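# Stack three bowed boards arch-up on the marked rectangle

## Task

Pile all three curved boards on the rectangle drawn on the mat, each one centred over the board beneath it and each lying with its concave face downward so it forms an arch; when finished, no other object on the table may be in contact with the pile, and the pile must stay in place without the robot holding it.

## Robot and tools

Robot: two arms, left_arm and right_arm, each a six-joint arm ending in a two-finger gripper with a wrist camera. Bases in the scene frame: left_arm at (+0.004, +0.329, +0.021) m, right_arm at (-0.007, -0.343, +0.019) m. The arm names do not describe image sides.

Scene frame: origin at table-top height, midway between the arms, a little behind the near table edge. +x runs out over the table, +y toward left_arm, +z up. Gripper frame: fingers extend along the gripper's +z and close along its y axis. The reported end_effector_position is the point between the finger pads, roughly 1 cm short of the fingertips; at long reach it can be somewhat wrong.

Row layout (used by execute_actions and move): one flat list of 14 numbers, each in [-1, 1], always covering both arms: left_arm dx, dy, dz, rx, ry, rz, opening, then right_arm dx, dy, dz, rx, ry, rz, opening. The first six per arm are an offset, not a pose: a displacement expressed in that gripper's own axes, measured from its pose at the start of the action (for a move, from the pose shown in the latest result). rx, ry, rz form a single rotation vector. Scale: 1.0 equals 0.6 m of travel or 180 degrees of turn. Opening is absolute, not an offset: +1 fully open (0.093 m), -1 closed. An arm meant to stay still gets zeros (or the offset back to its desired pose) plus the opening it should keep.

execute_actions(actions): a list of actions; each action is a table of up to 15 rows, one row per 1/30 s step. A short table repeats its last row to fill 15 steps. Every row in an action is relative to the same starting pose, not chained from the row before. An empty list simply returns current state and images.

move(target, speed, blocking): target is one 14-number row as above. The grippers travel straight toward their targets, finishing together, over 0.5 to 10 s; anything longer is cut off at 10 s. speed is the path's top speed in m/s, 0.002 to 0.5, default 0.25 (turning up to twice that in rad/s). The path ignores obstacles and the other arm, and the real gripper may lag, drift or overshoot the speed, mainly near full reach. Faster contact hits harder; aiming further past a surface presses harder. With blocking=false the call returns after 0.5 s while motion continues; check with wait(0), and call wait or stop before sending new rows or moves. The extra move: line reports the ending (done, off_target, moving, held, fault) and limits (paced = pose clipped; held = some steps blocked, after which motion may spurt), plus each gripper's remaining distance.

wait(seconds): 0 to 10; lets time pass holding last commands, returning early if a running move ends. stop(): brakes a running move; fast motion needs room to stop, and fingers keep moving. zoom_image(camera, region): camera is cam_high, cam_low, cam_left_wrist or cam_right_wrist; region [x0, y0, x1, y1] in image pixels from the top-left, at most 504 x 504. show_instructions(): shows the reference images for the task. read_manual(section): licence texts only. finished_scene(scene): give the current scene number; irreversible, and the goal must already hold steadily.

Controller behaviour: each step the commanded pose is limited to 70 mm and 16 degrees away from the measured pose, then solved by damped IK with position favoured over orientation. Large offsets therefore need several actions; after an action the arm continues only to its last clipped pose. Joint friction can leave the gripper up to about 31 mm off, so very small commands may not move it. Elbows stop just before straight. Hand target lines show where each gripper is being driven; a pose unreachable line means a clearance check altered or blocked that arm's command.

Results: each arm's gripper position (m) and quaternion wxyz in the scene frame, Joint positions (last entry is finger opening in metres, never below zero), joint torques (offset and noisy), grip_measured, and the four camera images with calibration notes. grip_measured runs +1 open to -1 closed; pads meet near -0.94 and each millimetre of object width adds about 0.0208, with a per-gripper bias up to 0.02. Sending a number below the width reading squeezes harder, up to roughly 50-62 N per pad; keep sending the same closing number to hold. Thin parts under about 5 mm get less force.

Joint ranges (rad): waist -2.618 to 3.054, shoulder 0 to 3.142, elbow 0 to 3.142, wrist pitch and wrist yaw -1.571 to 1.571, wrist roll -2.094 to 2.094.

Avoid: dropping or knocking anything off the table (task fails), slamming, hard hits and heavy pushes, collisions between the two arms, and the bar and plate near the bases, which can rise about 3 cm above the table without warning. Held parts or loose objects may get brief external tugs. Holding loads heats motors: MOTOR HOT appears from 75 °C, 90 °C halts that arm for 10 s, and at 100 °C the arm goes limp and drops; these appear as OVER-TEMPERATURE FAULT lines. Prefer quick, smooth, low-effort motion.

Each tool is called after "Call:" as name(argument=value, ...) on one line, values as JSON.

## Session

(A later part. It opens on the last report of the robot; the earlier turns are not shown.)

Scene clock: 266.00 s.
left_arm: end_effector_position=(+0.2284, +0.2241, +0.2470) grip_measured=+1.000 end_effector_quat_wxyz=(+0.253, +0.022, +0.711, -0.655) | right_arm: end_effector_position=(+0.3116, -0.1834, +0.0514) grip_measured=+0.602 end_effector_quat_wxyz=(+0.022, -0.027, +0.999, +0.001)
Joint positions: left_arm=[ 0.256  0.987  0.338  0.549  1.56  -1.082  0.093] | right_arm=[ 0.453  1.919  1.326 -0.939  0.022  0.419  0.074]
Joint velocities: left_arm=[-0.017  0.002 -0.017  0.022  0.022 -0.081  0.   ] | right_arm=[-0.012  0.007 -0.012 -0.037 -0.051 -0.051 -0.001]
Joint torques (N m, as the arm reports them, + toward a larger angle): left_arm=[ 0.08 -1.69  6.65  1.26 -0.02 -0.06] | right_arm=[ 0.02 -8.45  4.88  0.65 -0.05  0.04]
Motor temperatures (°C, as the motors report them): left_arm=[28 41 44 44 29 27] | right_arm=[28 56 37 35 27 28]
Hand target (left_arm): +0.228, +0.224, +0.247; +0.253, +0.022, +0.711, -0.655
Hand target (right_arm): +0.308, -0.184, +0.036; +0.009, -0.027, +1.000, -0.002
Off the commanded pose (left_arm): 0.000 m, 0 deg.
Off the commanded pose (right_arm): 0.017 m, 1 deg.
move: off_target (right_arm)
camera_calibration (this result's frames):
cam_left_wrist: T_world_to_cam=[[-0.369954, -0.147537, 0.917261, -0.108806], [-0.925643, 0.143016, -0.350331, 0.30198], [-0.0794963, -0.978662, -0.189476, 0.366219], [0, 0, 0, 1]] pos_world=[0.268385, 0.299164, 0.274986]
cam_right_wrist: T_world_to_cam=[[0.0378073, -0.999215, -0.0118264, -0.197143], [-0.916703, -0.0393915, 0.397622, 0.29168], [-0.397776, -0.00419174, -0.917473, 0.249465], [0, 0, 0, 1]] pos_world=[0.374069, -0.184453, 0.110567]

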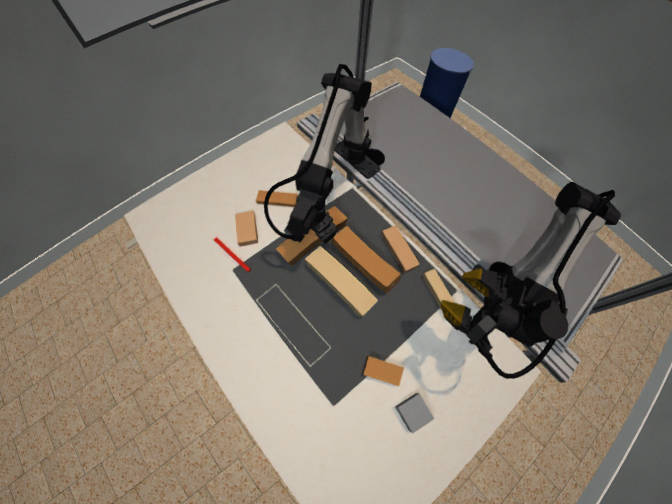

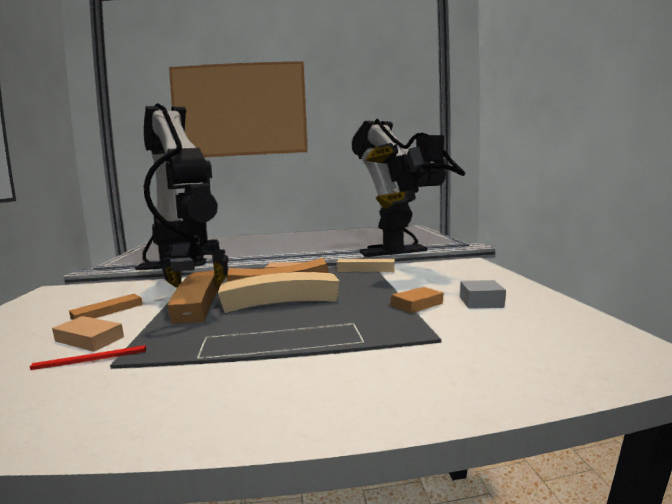

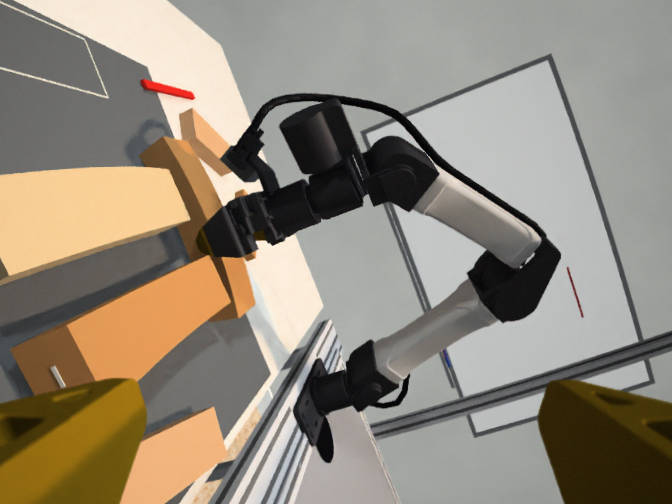

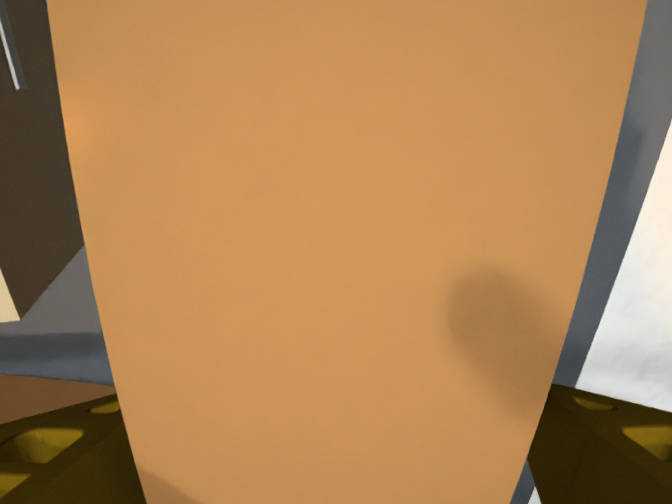

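Call:
move(target=[0,0,0,0,0,0,1, -0.02,0,0.0,0,0,0,0.5], speed=0.05)

Call:
move(target=[0,0,0,0,0,0,1, 0,0,0.04,0,0,0,0.5], speed=0.05)

Scene clock: 271.67 s.
left_arm: end_effector_position=(+0.2284, +0.2241, +0.2470) grip_measured=+1.000 end_effector_quat_wxyz=(+0.253, +0.022, +0.711, -0.655) | right_arm: end_effector_position=(+0.3239, -0.1790, +0.0617) grip_measured=+0.502 end_effector_quat_wxyz=(+0.040, -0.028, +0.999, +0.010)
Joint positions: left_arm=[ 0.256  0.987  0.338  0.549  1.56  -1.082  0.093] | right_arm=[ 0.449  1.919  1.367 -0.94   0.021  0.413  0.069]
Joint velocities: left_arm=[-0.002  0.017 -0.012 -0.066 -0.037 -0.037  0.   ] | right_arm=[-0.012 -0.012 -0.002  0.051  0.007 -0.022  0.   ]
Joint torques (N m, as the arm reports them, + toward a larger angle): left_arm=[-0.17 -1.69  6.4   1.26 -0.05  0.01] | right_arm=[-0.94 -7.91  7.6   0.37  0.01 -0.08]
Motor temperatures (°C, as the motors report them): left_arm=[28 40 44 44 29 27] | right_arm=[28 54 37 35 27 28]
Hand target (left_arm): +0.228, +0.224, +0.247; +0.253, +0.022, +0.711, -0.655
Hand target (right_arm): +0.323, -0.183, +0.052; +0.022, -0.027, +0.999, +0.001
Off the commanded pose (left_arm): 0.000 m, 0 deg.
Off the commanded pose (right_arm): 0.011 m, 2 deg.
move: off_target (right_arm)
camera_calibration (this result's frames):
cam_left_wrist: T_world_to_cam=[[-0.369954, -0.147537, 0.917261, -0.108806], [-0.925643, 0.143016, -0.350331, 0.30198], [-0.0794963, -0.978662, -0.189476, 0.366219], [0, 0, 0, 1]] pos_world=[0.268385, 0.299164, 0.274986]
cam_right_wrist: T_world_to_cam=[[0.0402204, -0.998783, -0.0285501, -0.192723], [-0.930177, -0.0478619, 0.363978, 0.304006], [-0.364901, 0.0119173, -0.93097, 0.256923], [0, 0, 0, 1]] pos_world=[0.384282, -0.181, 0.123034]

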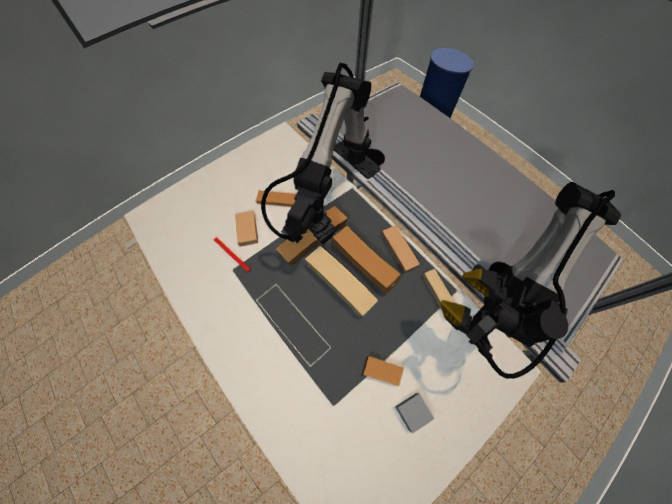

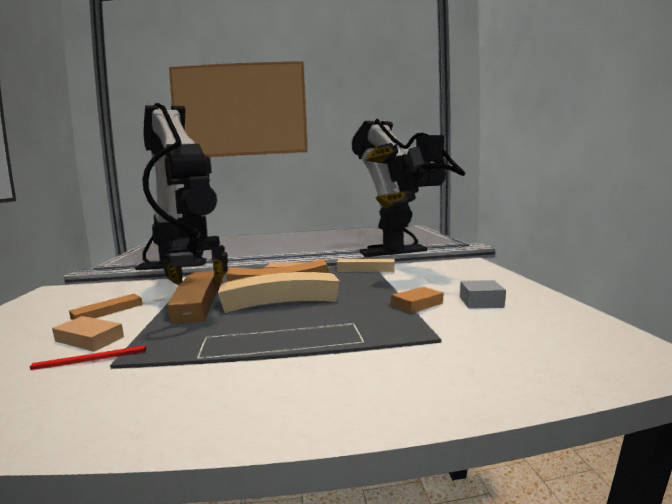

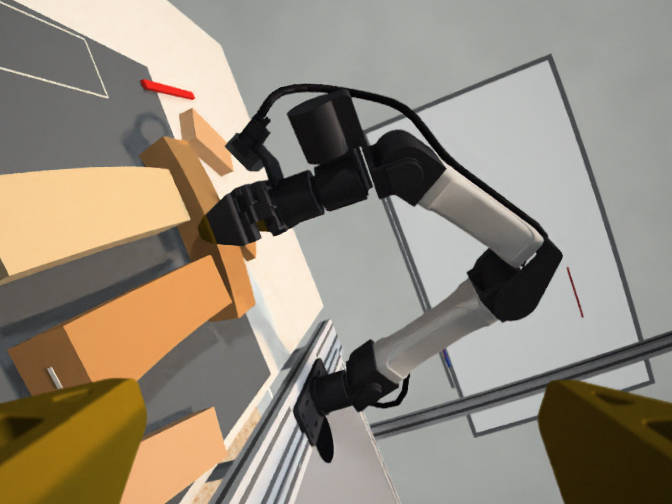

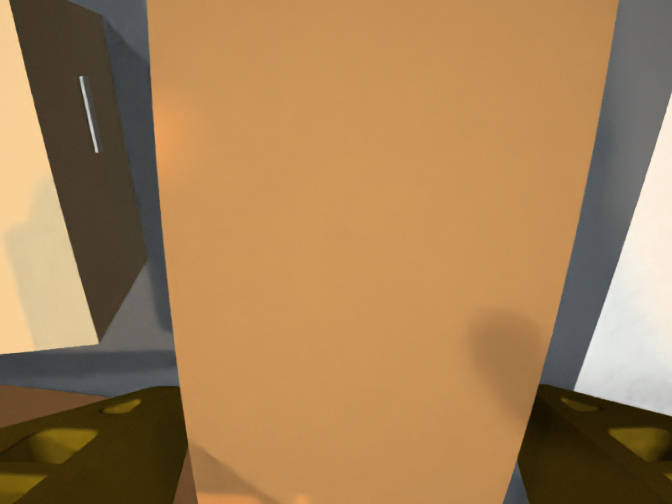

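Scene clock: 272.43 s.
left_arm: end_effector_position=(+0.2284, +0.2241, +0.2470) grip_measured=+1.000 end_effector_quat_wxyz=(+0.253, +0.022, +0.711, -0.655) | right_arm: end_effector_position=(+0.3302, -0.1758, +0.0560) grip_measured=+0.502 end_effector_quat_wxyz=(+0.057, -0.027, +0.998, +0.018)
Joint positions: left_arm=[ 0.256  0.987  0.338  0.549  1.56  -1.082  0.093] | right_arm=[ 0.449  1.919  1.339 -0.873  0.021  0.413  0.069]
Joint velocities: left_arm=[-0.007 -0.002  0.017 -0.051 -0.022  0.007  0.   ] | right_arm=[-0.012  0.007  0.002 -0.022  0.022  0.007  0.   ]
Joint torques (N m, as the arm reports them, + toward a larger angle): left_arm=[-0.03 -1.52  6.68  1.26 -0.03  0.01] | right_arm=[-0.17 -8.27  5.1   0.73 -0.04 -0.02]
Motor temperatures (°C, as the motors report them): left_arm=[28 40 44 44 29 27] | right_arm=[28 54 37 35 27 28]
Hand target (left_arm): +0.228, +0.224, +0.247; +0.253, +0.022, +0.711, -0.655
Hand target (right_arm): +0.325, -0.179, +0.038; +0.040, -0.028, +0.999, +0.010
Off the commanded pose (left_arm): 0.000 m, 0 deg.
Off the commanded pose (right_arm): 0.019 m, 2 deg.
move: off_target (right_arm)
camera_calibration (this result's frames):
cam_left_wrist: T_world_to_cam=[[-0.369954, -0.147537, 0.917261, -0.108806], [-0.925643, 0.143016, -0.350331, 0.30198], [-0.0794963, -0.978662, -0.189476, 0.366219], [0, 0, 0, 1]] pos_world=[0.268385, 0.299164, 0.274986]
cam_right_wrist: T_world_to_cam=[[0.0412627, -0.998155, -0.0445457, -0.189264], [-0.94213, -0.0537149, 0.330918, 0.316851], [-0.3327, 0.0283133, -0.942608, 0.246741], [0, 0, 0, 1]] pos_world=[0.388415, -0.178881, 0.119298]

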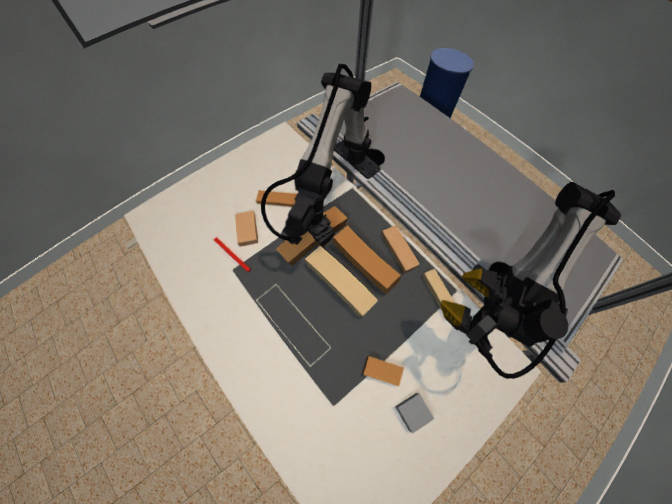

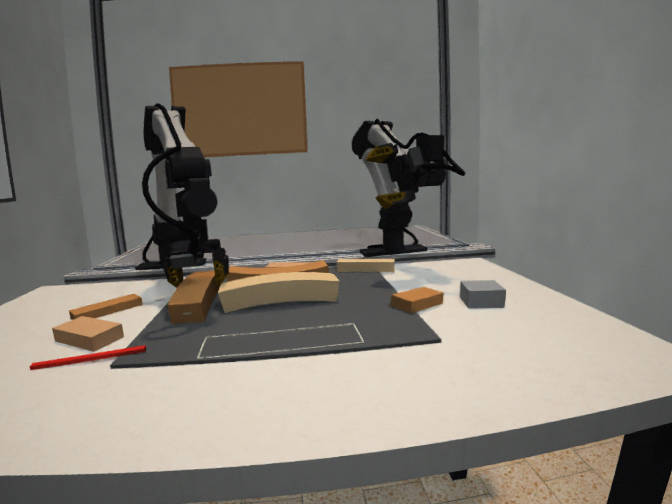

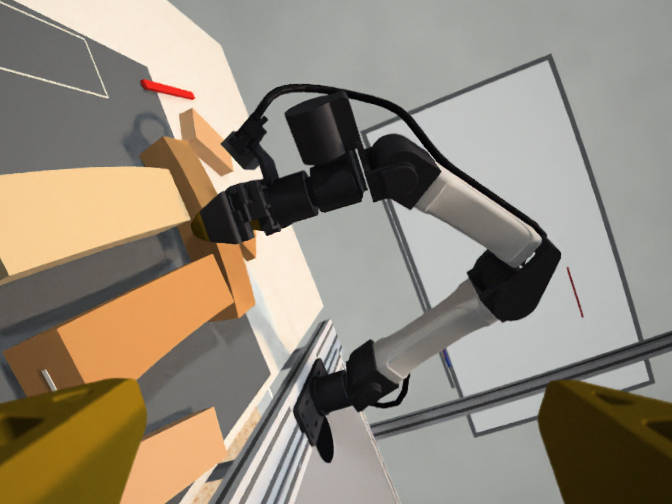

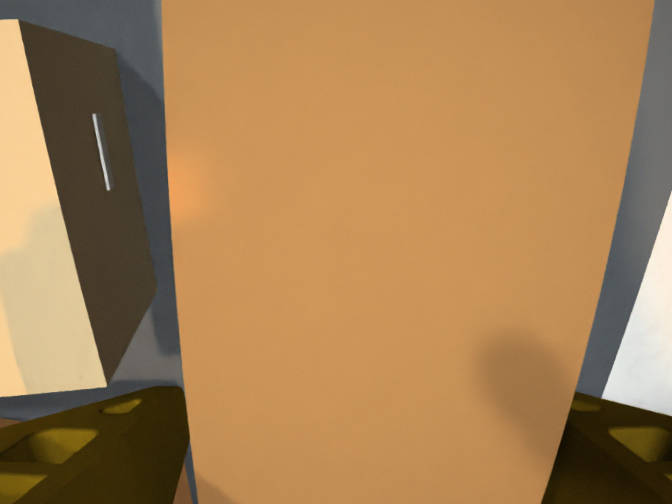

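Call:
move(target=[0,0,0,0,0,0,1, 0.026,-0.01,0.046,0.011,0.036,0,0.5], speed=0.05)

Scene clock: 276.37 s.
left_arm: end_effector_position=(+0.2284, +0.2241, +0.2470) grip_measured=+1.000 end_effector_quat_wxyz=(+0.253, +0.022, +0.711, -0.655) | right_arm: end_effector_position=(+0.3212, -0.1800, +0.0341) grip_measured=+0.502 end_effector_quat_wxyz=(+0.020, -0.028, +0.999, +0.002)
Joint positions: left_arm=[ 0.256  0.987  0.338  0.549  1.56  -1.082  0.093] | right_arm=[ 0.449  1.98   1.339 -0.892  0.02   0.413  0.069]
Joint velocities: left_arm=[ 0.012 -0.002  0.032 -0.007  0.007  0.007  0.   ] | right_arm=[ 0.022  0.007 -0.017  0.007 -0.022 -0.007  0.   ]
Joint torques (N m, as the arm reports them, + toward a larger angle): left_arm=[ 0.   -1.79  6.44  1.29 -0.06 -0.03] | right_arm=[-0.68 -9.03  7.14  0.21 -0.12 -0.01]
Motor temperatures (°C, as the motors report them): left_arm=[28 40 44 44 29 27] | right_arm=[28 53 36 35 27 28]
Hand target (left_arm): +0.228, +0.224, +0.247; +0.253, +0.022, +0.711, -0.655
Hand target (right_arm): +0.318, -0.182, +0.027; +0.002, -0.027, +1.000, -0.001
Off the commanded pose (left_arm): 0.000 m, 0 deg.
Off the commanded pose (right_arm): 0.008 m, 2 deg.
move: done
camera_calibration (this result's frames):
cam_left_wrist: T_world_to_cam=[[-0.369954, -0.147537, 0.917261, -0.108806], [-0.925643, 0.143016, -0.350331, 0.30198], [-0.0794963, -0.978662, -0.189476, 0.366219], [0, 0, 0, 1]] pos_world=[0.268385, 0.299164, 0.274986]
cam_right_wrist: T_world_to_cam=[[0.0397492, -0.999136, -0.01213, -0.194883], [-0.915671, -0.0412825, 0.399802, 0.306773], [-0.399958, -0.00478475, -0.916521, 0.237911], [0, 0, 0, 1]] pos_world=[0.383804, -0.180912, 0.0930374]

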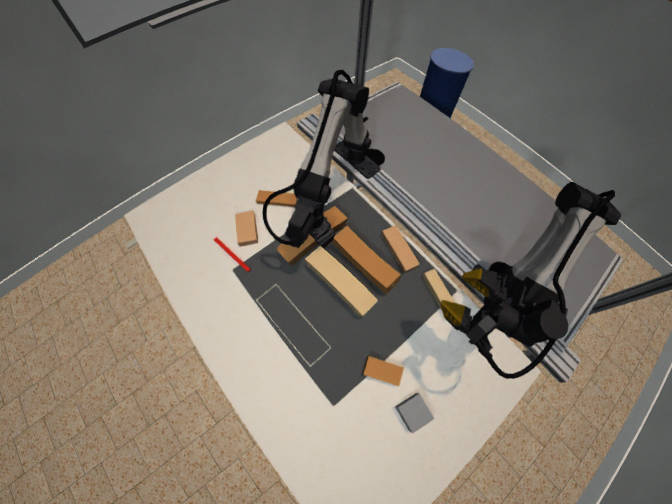

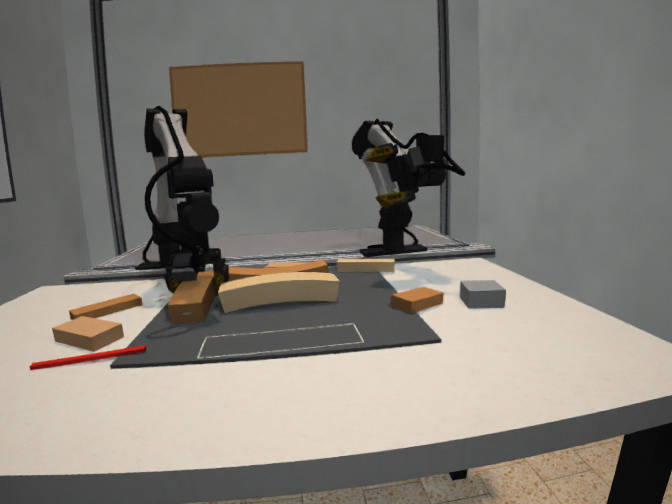

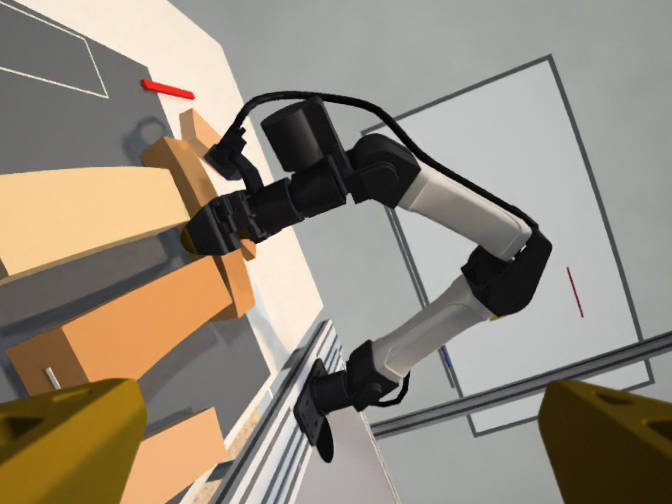

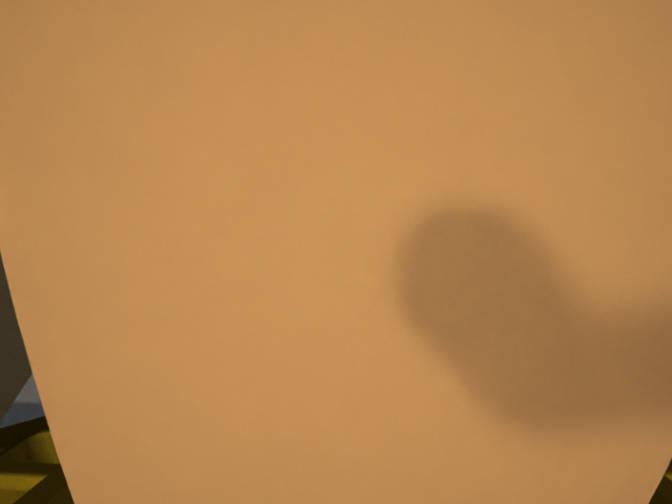

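Call:
move(target=[0,0,0,0,0,0,1, 0,0,0,0,0,0,-0.05])

Call:
move(target=[0,0,0,0,0,0,1, 0,0,-0.17,0,0.01,0,-0.05], speed=0.12)

Call:
move(target=[0,0,0,0,0,0,1, -0.06,0.25,0,0,0,-0.495,-0.05], speed=0.2)

Call:
zoom_image(camera="cam_low", region=[150,180,410,370])

Scene clock: 280.33 s.
left_arm: end_effector_position=(+0.2284, +0.2241, +0.2470) grip_measured=+1.000 end_effector_quat_wxyz=(+0.253, +0.022, +0.711, -0.655) | right_arm: end_effector_position=(+0.3211, -0.1798, +0.0341) grip_measured=+0.177 end_effector_quat_wxyz=(+0.020, -0.026, +0.999, +0.002)
Joint positions: left_arm=[ 0.256  0.987  0.338  0.549  1.56  -1.082  0.093] | right_arm=[ 0.449  1.98   1.339 -0.892  0.019  0.417  0.054]
Joint velocities: left_arm=[ 0.002 -0.002 -0.007  0.037  0.007 -0.051  0.   ] | right_arm=[-0.007  0.007  0.002 -0.022  0.022  0.007 -0.   ]
Joint torques (N m, as the arm reports them, + toward a larger angle): left_arm=[-0.07 -1.62  6.25  1.24  0.01 -0.06] | right_arm=[ -0.25 -11.07   6.45   0.39   0.    -0.03]
Motor temperatures (°C, as the motors report them): left_arm=[28 40 44 44 29 27] | right_arm=[28 53 37 35 27 28]
Hand target (left_arm): +0.228, +0.224, +0.247; +0.253, +0.022, +0.711, -0.655
Hand target (right_arm): +0.321, -0.180, +0.034; +0.020, -0.028, +0.999, +0.002
Off the commanded pose (left_arm): 0.000 m, 0 deg.
Off the commanded pose (right_arm): 0.000 m, 0 deg.
move: done
camera_calibration (this result's frames):
cam_left_wrist: T_world_to_cam=[[-0.369954, -0.147537, 0.917261, -0.108806], [-0.925643, 0.143016, -0.350331, 0.30198], [-0.0794963, -0.978662, -0.189476, 0.366219], [0, 0, 0, 1]] pos_world=[0.268385, 0.299164, 0.274986]
cam_right_wrist: T_world_to_cam=[[0.0355991, -0.999275, -0.0134994, -0.193315], [-0.915757, -0.0380265, 0.399929, 0.307386], [-0.400152, -0.00187494, -0.916447, 0.238494], [0, 0, 0, 1]] pos_world=[0.383807, -0.181039, 0.0930244]

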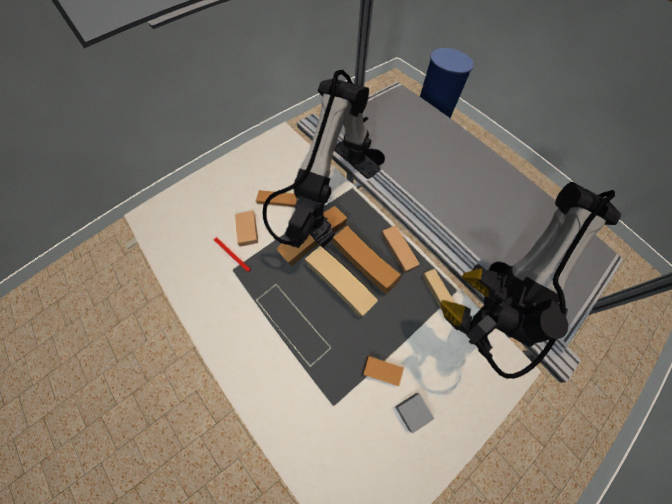

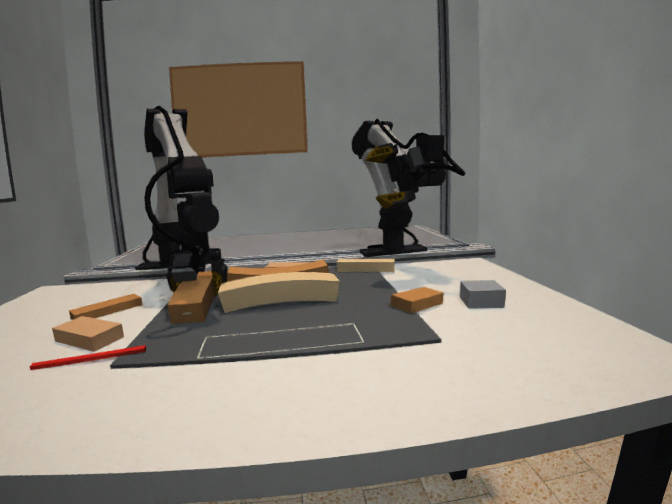

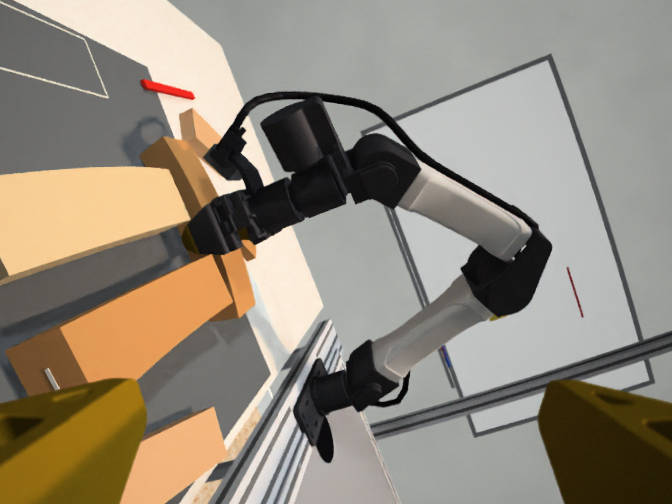

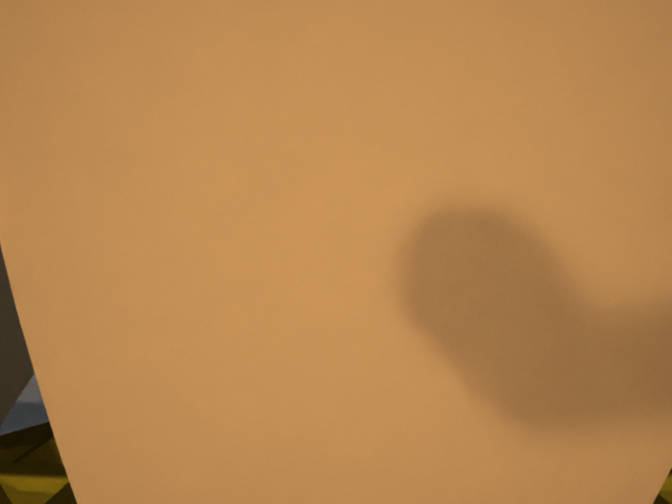

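Scene clock: 281.77 s.
left_arm: end_effector_position=(+0.2284, +0.2241, +0.2470) grip_measured=+1.000 end_effector_quat_wxyz=(+0.253, +0.022, +0.711, -0.655) | right_arm: end_effector_position=(+0.3160, -0.1822, +0.1196) grip_measured=+0.177 end_effector_quat_wxyz=(-0.010, -0.026, +1.000, -0.010)
Joint positions: left_arm=[ 0.256  0.987  0.338  0.549  1.56  -1.082  0.093] | right_arm=[ 0.449  1.942  1.636 -1.292  0.015  0.417  0.054]
Joint velocities: left_arm=[-0.012 -0.007 -0.012  0.022  0.051 -0.051  0.   ] | right_arm=[-0.007  0.002  0.012  0.022  0.007  0.037  0.   ]
Joint torques (N m, as the arm reports them, + toward a larger angle): left_arm=[ 0.   -1.61  6.47  1.21  0.   -0.05] | right_arm=[ -0.21 -13.34   8.61   0.25  -0.13   0.  ]
Motor temperatures (°C, as the motors report them): left_arm=[28 40 44 44 29 27] | right_arm=[28 53 37 35 27 28]
Hand target (left_arm): +0.228, +0.224, +0.247; +0.253, +0.022, +0.711, -0.655
Hand target (right_arm): +0.317, -0.180, +0.136; +0.005, -0.026, +1.000, +0.002
Off the commanded pose (left_arm): 0.000 m, 0 deg.
Off the commanded pose (right_arm): 0.017 m, 2 deg.
move: off_target (right_arm)
camera_calibration (this result's frames):
cam_left_wrist: T_world_to_cam=[[-0.369954, -0.147537, 0.917261, -0.108806], [-0.925643, 0.143016, -0.350331, 0.30198], [-0.0794963, -0.978662, -0.189476, 0.366219], [0, 0, 0, 1]] pos_world=[0.268385, 0.299164, 0.274986]
cam_right_wrist: T_world_to_cam=[[0.0358871, -0.999303, 0.0102798, -0.197319], [-0.890285, -0.0272957, 0.454585, 0.255773], [-0.453987, -0.0254656, -0.890644, 0.324471], [0, 0, 0, 1]] pos_world=[0.382098, -0.181937, 0.174746]

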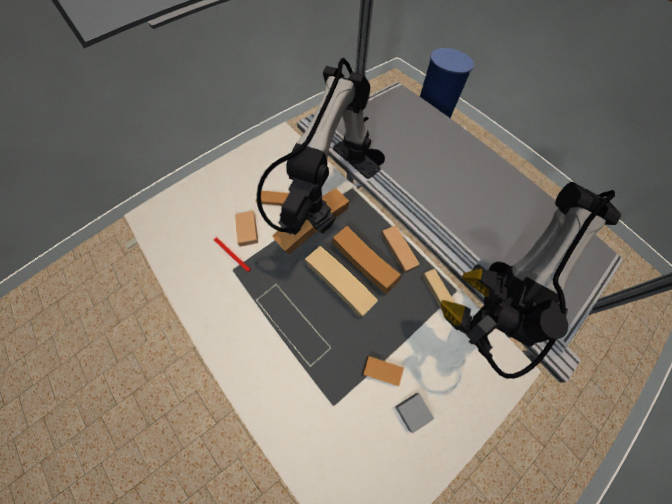

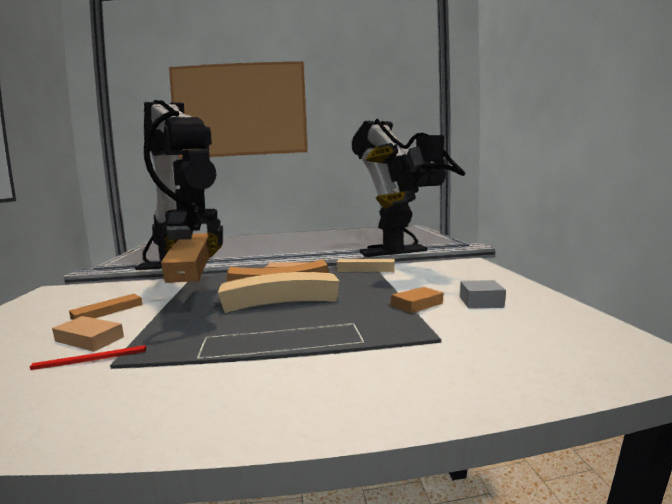

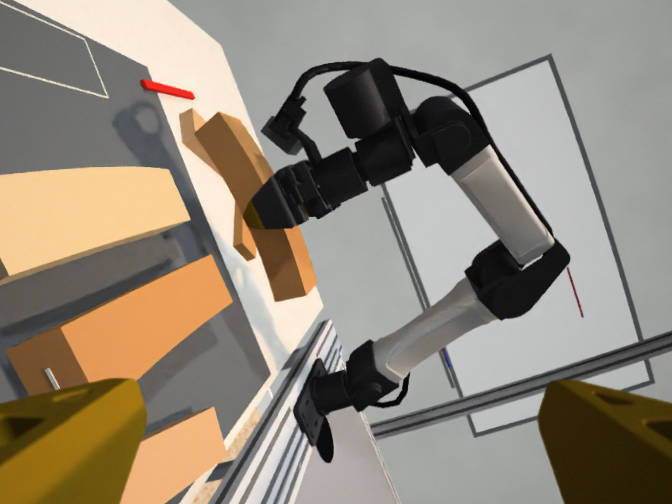

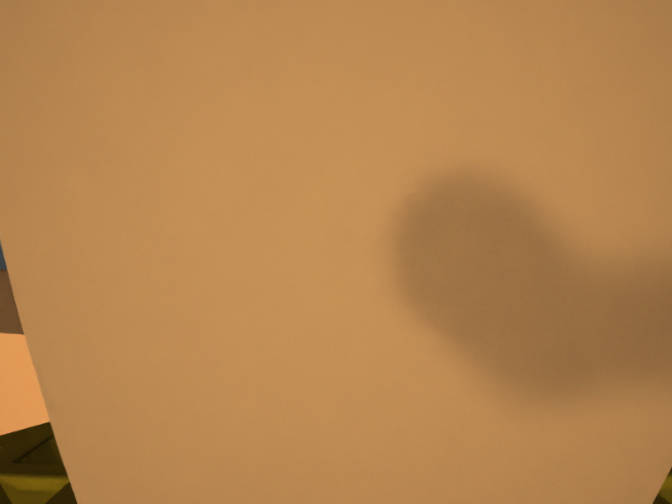

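Scene clock: 286.17 s.
left_arm: end_effector_position=(+0.2284, +0.2241, +0.2470) grip_measured=+1.000 end_effector_quat_wxyz=(+0.253, +0.022, +0.711, -0.655) | right_arm: end_effector_position=(+0.3437, -0.0352, +0.1100) grip_measured=+0.180 end_effector_quat_wxyz=(+0.006, +0.714, -0.700, +0.004)
Joint positions: left_arm=[ 0.256  0.987  0.338  0.549  1.56  -1.082  0.093] | right_arm=[ 0.704  2.448  2.409 -1.546  0.013 -0.866  0.054]
Joint velocities: left_arm=[-0.022 -0.012  0.002  0.051 -0.007  0.007  0.   ] | right_arm=[ 0.022  0.002 -0.012 -0.007  0.007 -0.022  0.   ]
Joint torques (N m, as the arm reports them, + toward a larger angle): left_arm=[ 0.07 -1.65  6.33  1.25 -0.04 -0.06] | right_arm=[  0.47 -14.74   8.62   0.09  -0.23  -0.04]
Motor temperatures (°C, as the motors report them): left_arm=[28 40 44 44 29 27] | right_arm=[28 53 37 35 27 28]
Hand target (left_arm): +0.228, +0.224, +0.247; +0.253, +0.022, +0.711, -0.655
Hand target (right_arm): +0.341, -0.030, +0.114; +0.003, +0.720, -0.694, -0.002
Off the commanded pose (left_arm): 0.000 m, 0 deg.
Off the commanded pose (right_arm): 0.008 m, 1 deg.
joint sent to its limit (right arm) — the command would take joint 4 (wrist pitch) past its lower limit, so that joint was sent only as far as its limit.
move: done
camera_calibration (this result's frames):
cam_left_wrist: T_world_to_cam=[[-0.369954, -0.147537, 0.917261, -0.108806], [-0.925643, 0.143016, -0.350331, 0.30198], [-0.0794963, -0.978662, -0.189476, 0.366219], [0, 0, 0, 1]] pos_world=[0.268385, 0.299164, 0.274986]
cam_right_wrist: T_world_to_cam=[[0.999904, 0.0036472, -0.0133804, -0.344782], [0.00927434, -0.893181, 0.449603, -0.0502833], [-0.0103113, -0.449683, -0.893128, 0.165059], [0, 0, 0, 1]] pos_world=[0.346917, 0.0305697, 0.165413]

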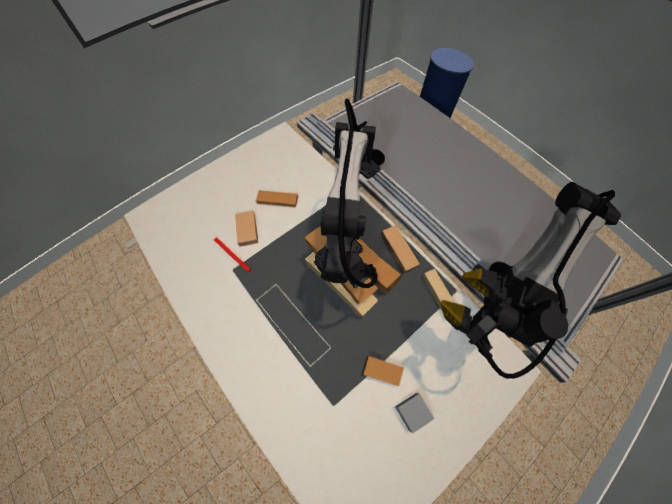

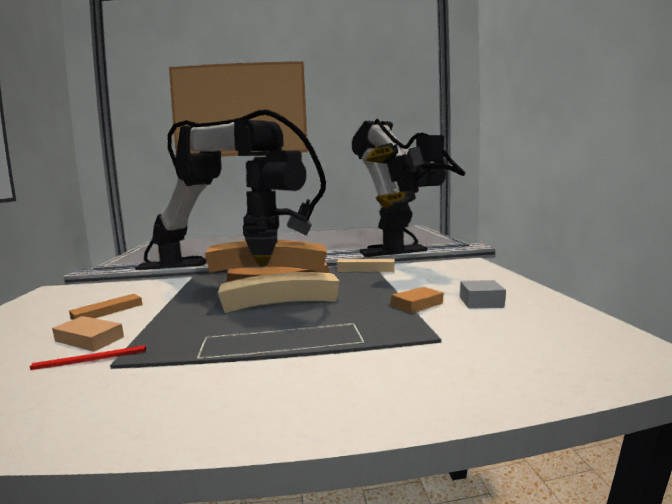

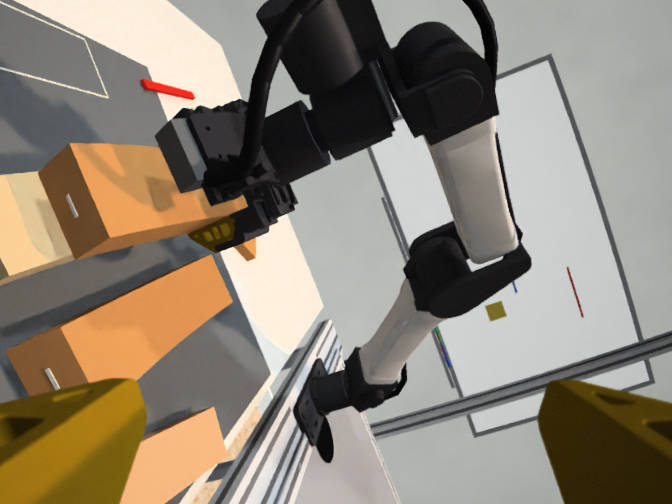

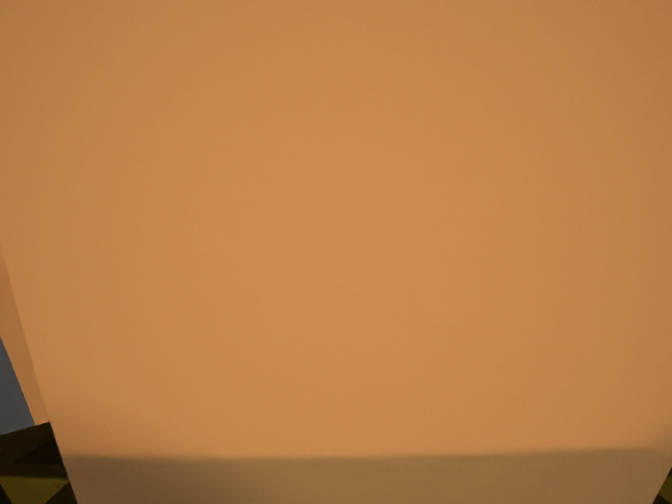

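Region (150, 180, 410, 370) of cam_low's 672x504 image, scaled by 1.938, with more detail than that image has; it fills the top 368 rows of this view, and the rest is white.

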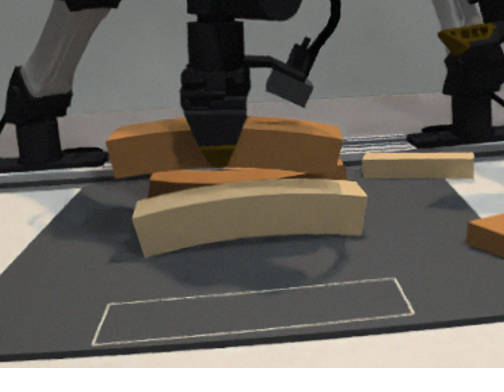

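Call:
move(target=[0,0,0,0,0,0,1, -0.047,-0.022,0.02,0,0,-0.005,-0.05], speed=0.06)

Call:
zoom_image(camera="cam_low", region=[150,180,410,370])

Scene clock: 288.50 s.
left_arm: end_effector_position=(+0.2284, +0.2241, +0.2470) grip_measured=+1.000 end_effector_quat_wxyz=(+0.253, +0.022, +0.711, -0.655) | right_arm: end_effector_position=(+0.3561, -0.0118, +0.0917) grip_measured=+0.180 end_effector_quat_wxyz=(-0.008, +0.720, -0.694, +0.005)
Joint positions: left_arm=[ 0.256  0.987  0.338  0.549  1.56  -1.082  0.093] | right_arm=[ 0.723  2.575  2.571 -1.552  0.013 -0.863  0.054]
Joint velocities: left_arm=[-0.007  0.002  0.012 -0.051 -0.007 -0.051  0.   ] | right_arm=[ 0.002 -0.012  0.022  0.051 -0.022  0.022  0.   ]
Joint torques (N m, as the arm reports them, + toward a larger angle): left_arm=[ 0.14 -1.62  6.4   1.26  0.   -0.1 ] | right_arm=[  0.37 -15.61   8.65   0.24  -0.06   0.01]
Motor temperatures (°C, as the motors report them): left_arm=[28 40 44 44 29 27] | right_arm=[28 54 37 35 27 28]
Hand target (left_arm): +0.228, +0.224, +0.247; +0.253, +0.022, +0.711, -0.655
Hand target (right_arm): +0.355, -0.007, +0.097; -0.015, +0.720, -0.694, +0.004
Off the commanded pose (left_arm): 0.000 m, 0 deg.
Off the commanded pose (right_arm): 0.008 m, 2 deg.
joint sent to its limit (right arm) — the command would take joint 4 (wrist pitch) past its lower limit, so that joint was sent only as far as its limit.
move: done
camera_calibration (this result's frames):
cam_left_wrist: T_world_to_cam=[[-0.369954, -0.147537, 0.917261, -0.108806], [-0.925643, 0.143016, -0.350331, 0.30198], [-0.0794963, -0.978662, -0.189476, 0.366219], [0, 0, 0, 1]] pos_world=[0.268385, 0.299164, 0.274986]
cam_right_wrist: T_world_to_cam=[[0.99978, 0.0191814, 0.00846858, -0.35928], [0.0136355, -0.901599, 0.432358, -0.0213718], [0.0159285, -0.432148, -0.901662, 0.151043], [0, 0, 0, 1]] pos_world=[0.357087, 0.0528956, 0.148473]

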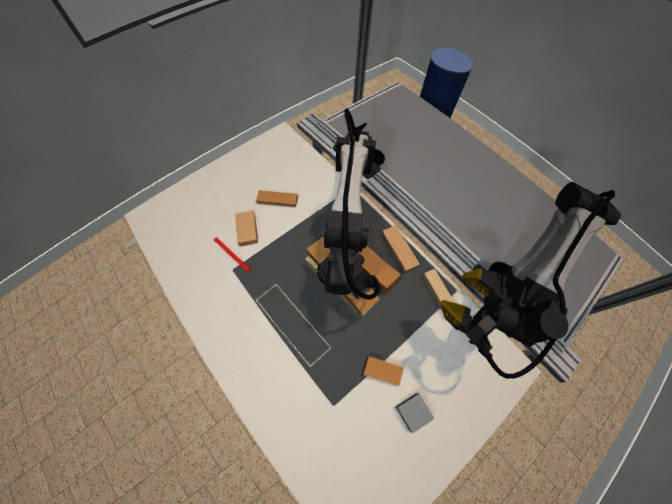

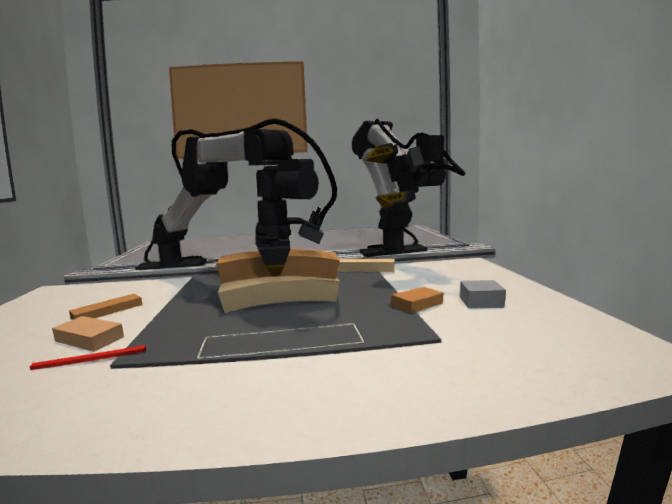

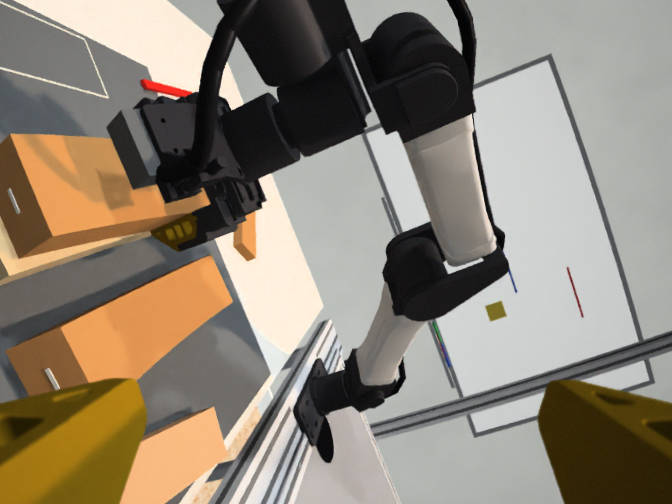

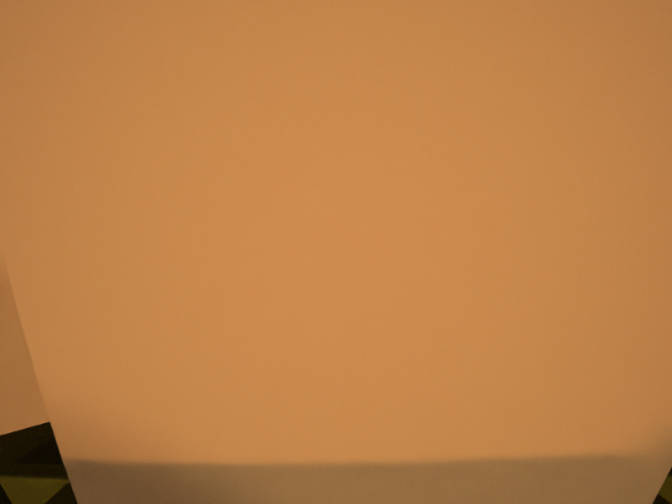

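Region (150, 180, 410, 370) of cam_low's 672x504 image, scaled by 1.938, with more detail than that image has; it fills the top 368 rows of this view, and the rest is white.

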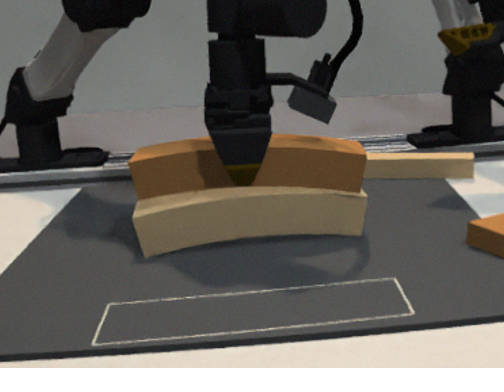

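Call:
move(target=[0,0,0,0,0,0,1, -0.003,0,0.015,0,0,0,-0.05], speed=0.03)

Call:
zoom_image(camera="cam_low", region=[190,220,370,340])

Call:
zoom_image(camera="cam_left_wrist", region=[0,100,260,320])

Scene clock: 291.47 s.
left_arm: end_effector_position=(+0.2284, +0.2241, +0.2470) grip_measured=+1.000 end_effector_quat_wxyz=(+0.253, +0.022, +0.711, -0.655) | right_arm: end_effector_position=(+0.3582, -0.0091, +0.0843) grip_measured=+0.180 end_effector_quat_wxyz=(-0.012, +0.720, -0.694, +0.003)
Joint positions: left_arm=[ 0.256  0.987  0.338  0.549  1.56  -1.082  0.093] | right_arm=[ 0.723  2.575  2.541 -1.515  0.01  -0.863  0.054]
Joint velocities: left_arm=[-0.007  0.007  0.002 -0.066 -0.066 -0.051  0.   ] | right_arm=[-0.017 -0.002  0.012  0.037 -0.037  0.022 -0.   ]
Joint torques (N m, as the arm reports them, + toward a larger angle): left_arm=[ 0.14 -1.71  6.49  1.27 -0.06 -0.05] | right_arm=[  0.17 -16.48   5.21   0.42  -0.08   0.02]
Motor temperatures (°C, as the motors report them): left_arm=[28 40 44 44 29 27] | right_arm=[28 55 38 34 27 28]
Hand target (left_arm): +0.228, +0.224, +0.247; +0.253, +0.022, +0.711, -0.655
Hand target (right_arm): +0.356, -0.010, +0.083; -0.008, +0.720, -0.694, +0.004
Off the commanded pose (left_arm): 0.000 m, 0 deg.
Off the commanded pose (right_arm): 0.003 m, 0 deg.
move: done
camera_calibration (this result's frames):
cam_left_wrist: T_world_to_cam=[[-0.369954, -0.147537, 0.917261, -0.108806], [-0.925643, 0.143016, -0.350331, 0.30198], [-0.0794963, -0.978662, -0.189476, 0.366219], [0, 0, 0, 1]] pos_world=[0.268385, 0.299164, 0.274986]
cam_right_wrist: T_world_to_cam=[[0.999757, 0.018757, 0.0115826, -0.361616], [0.0120338, -0.904566, 0.426163, -0.0147292], [0.0184708, -0.42592, -0.904572, 0.1449], [0, 0, 0, 1]] pos_world=[0.359029, 0.0551754, 0.141538]

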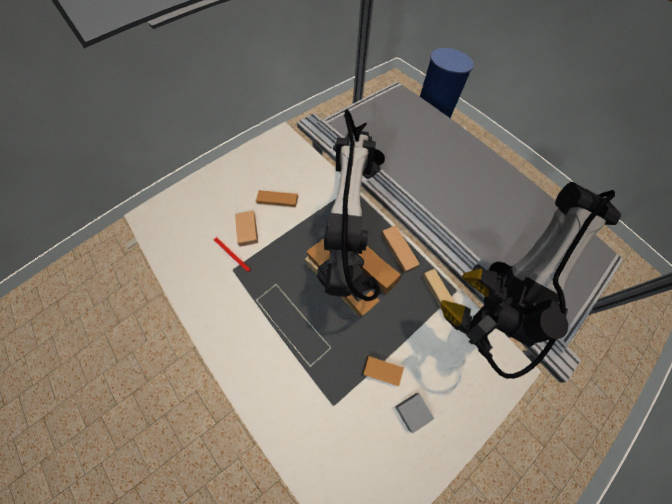

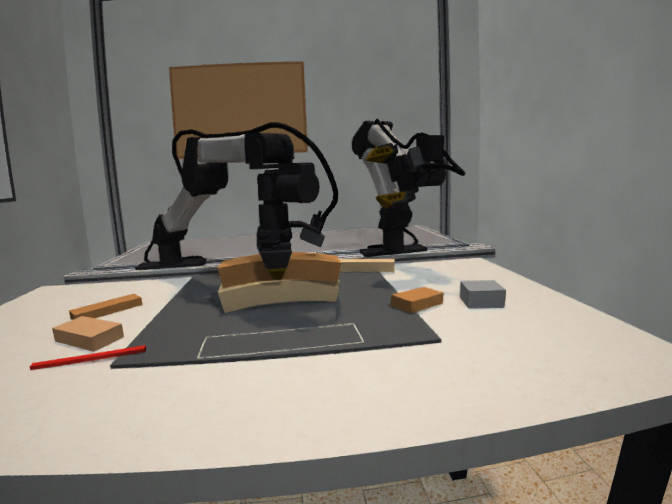

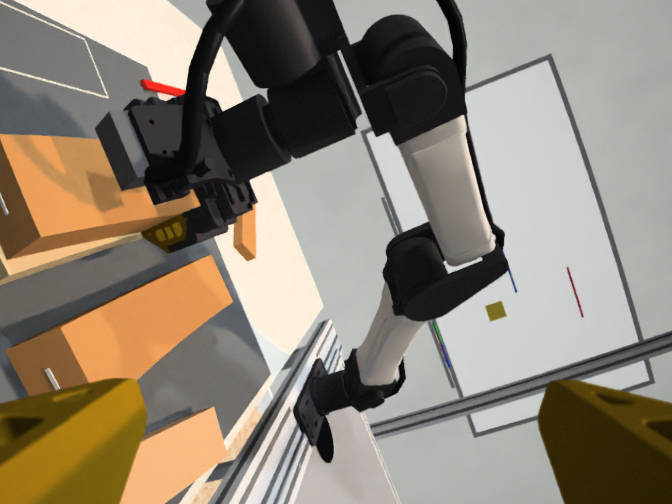

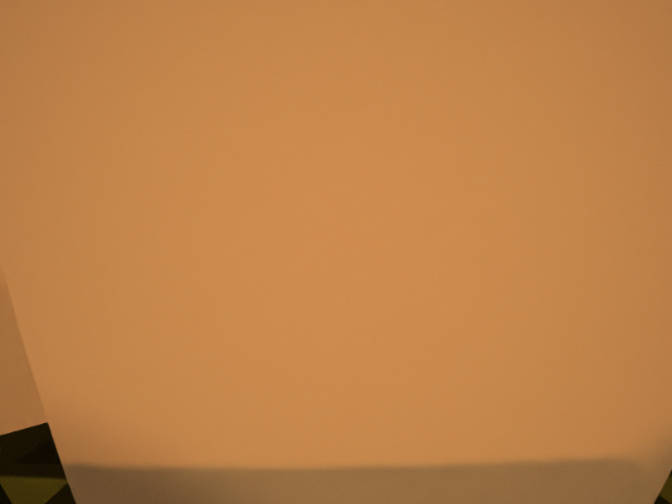

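Region (190, 220, 370, 340) of cam_low's 672x504 image, scaled by 2.800, with more detail than that image has.

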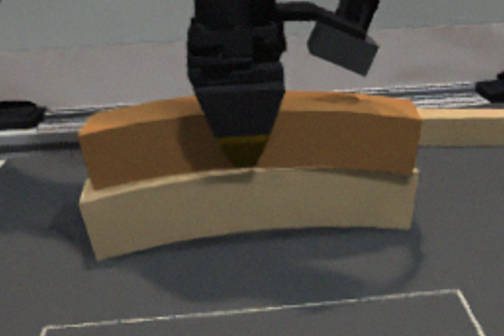

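Region (0, 100, 260, 320) of cam_left_wrist's 672x504 image, scaled by 1.938, with more detail than that image has; it fills the top 426 rows of this view, and the rest is white.

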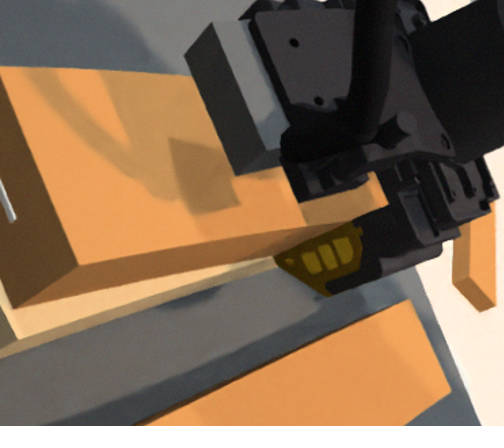

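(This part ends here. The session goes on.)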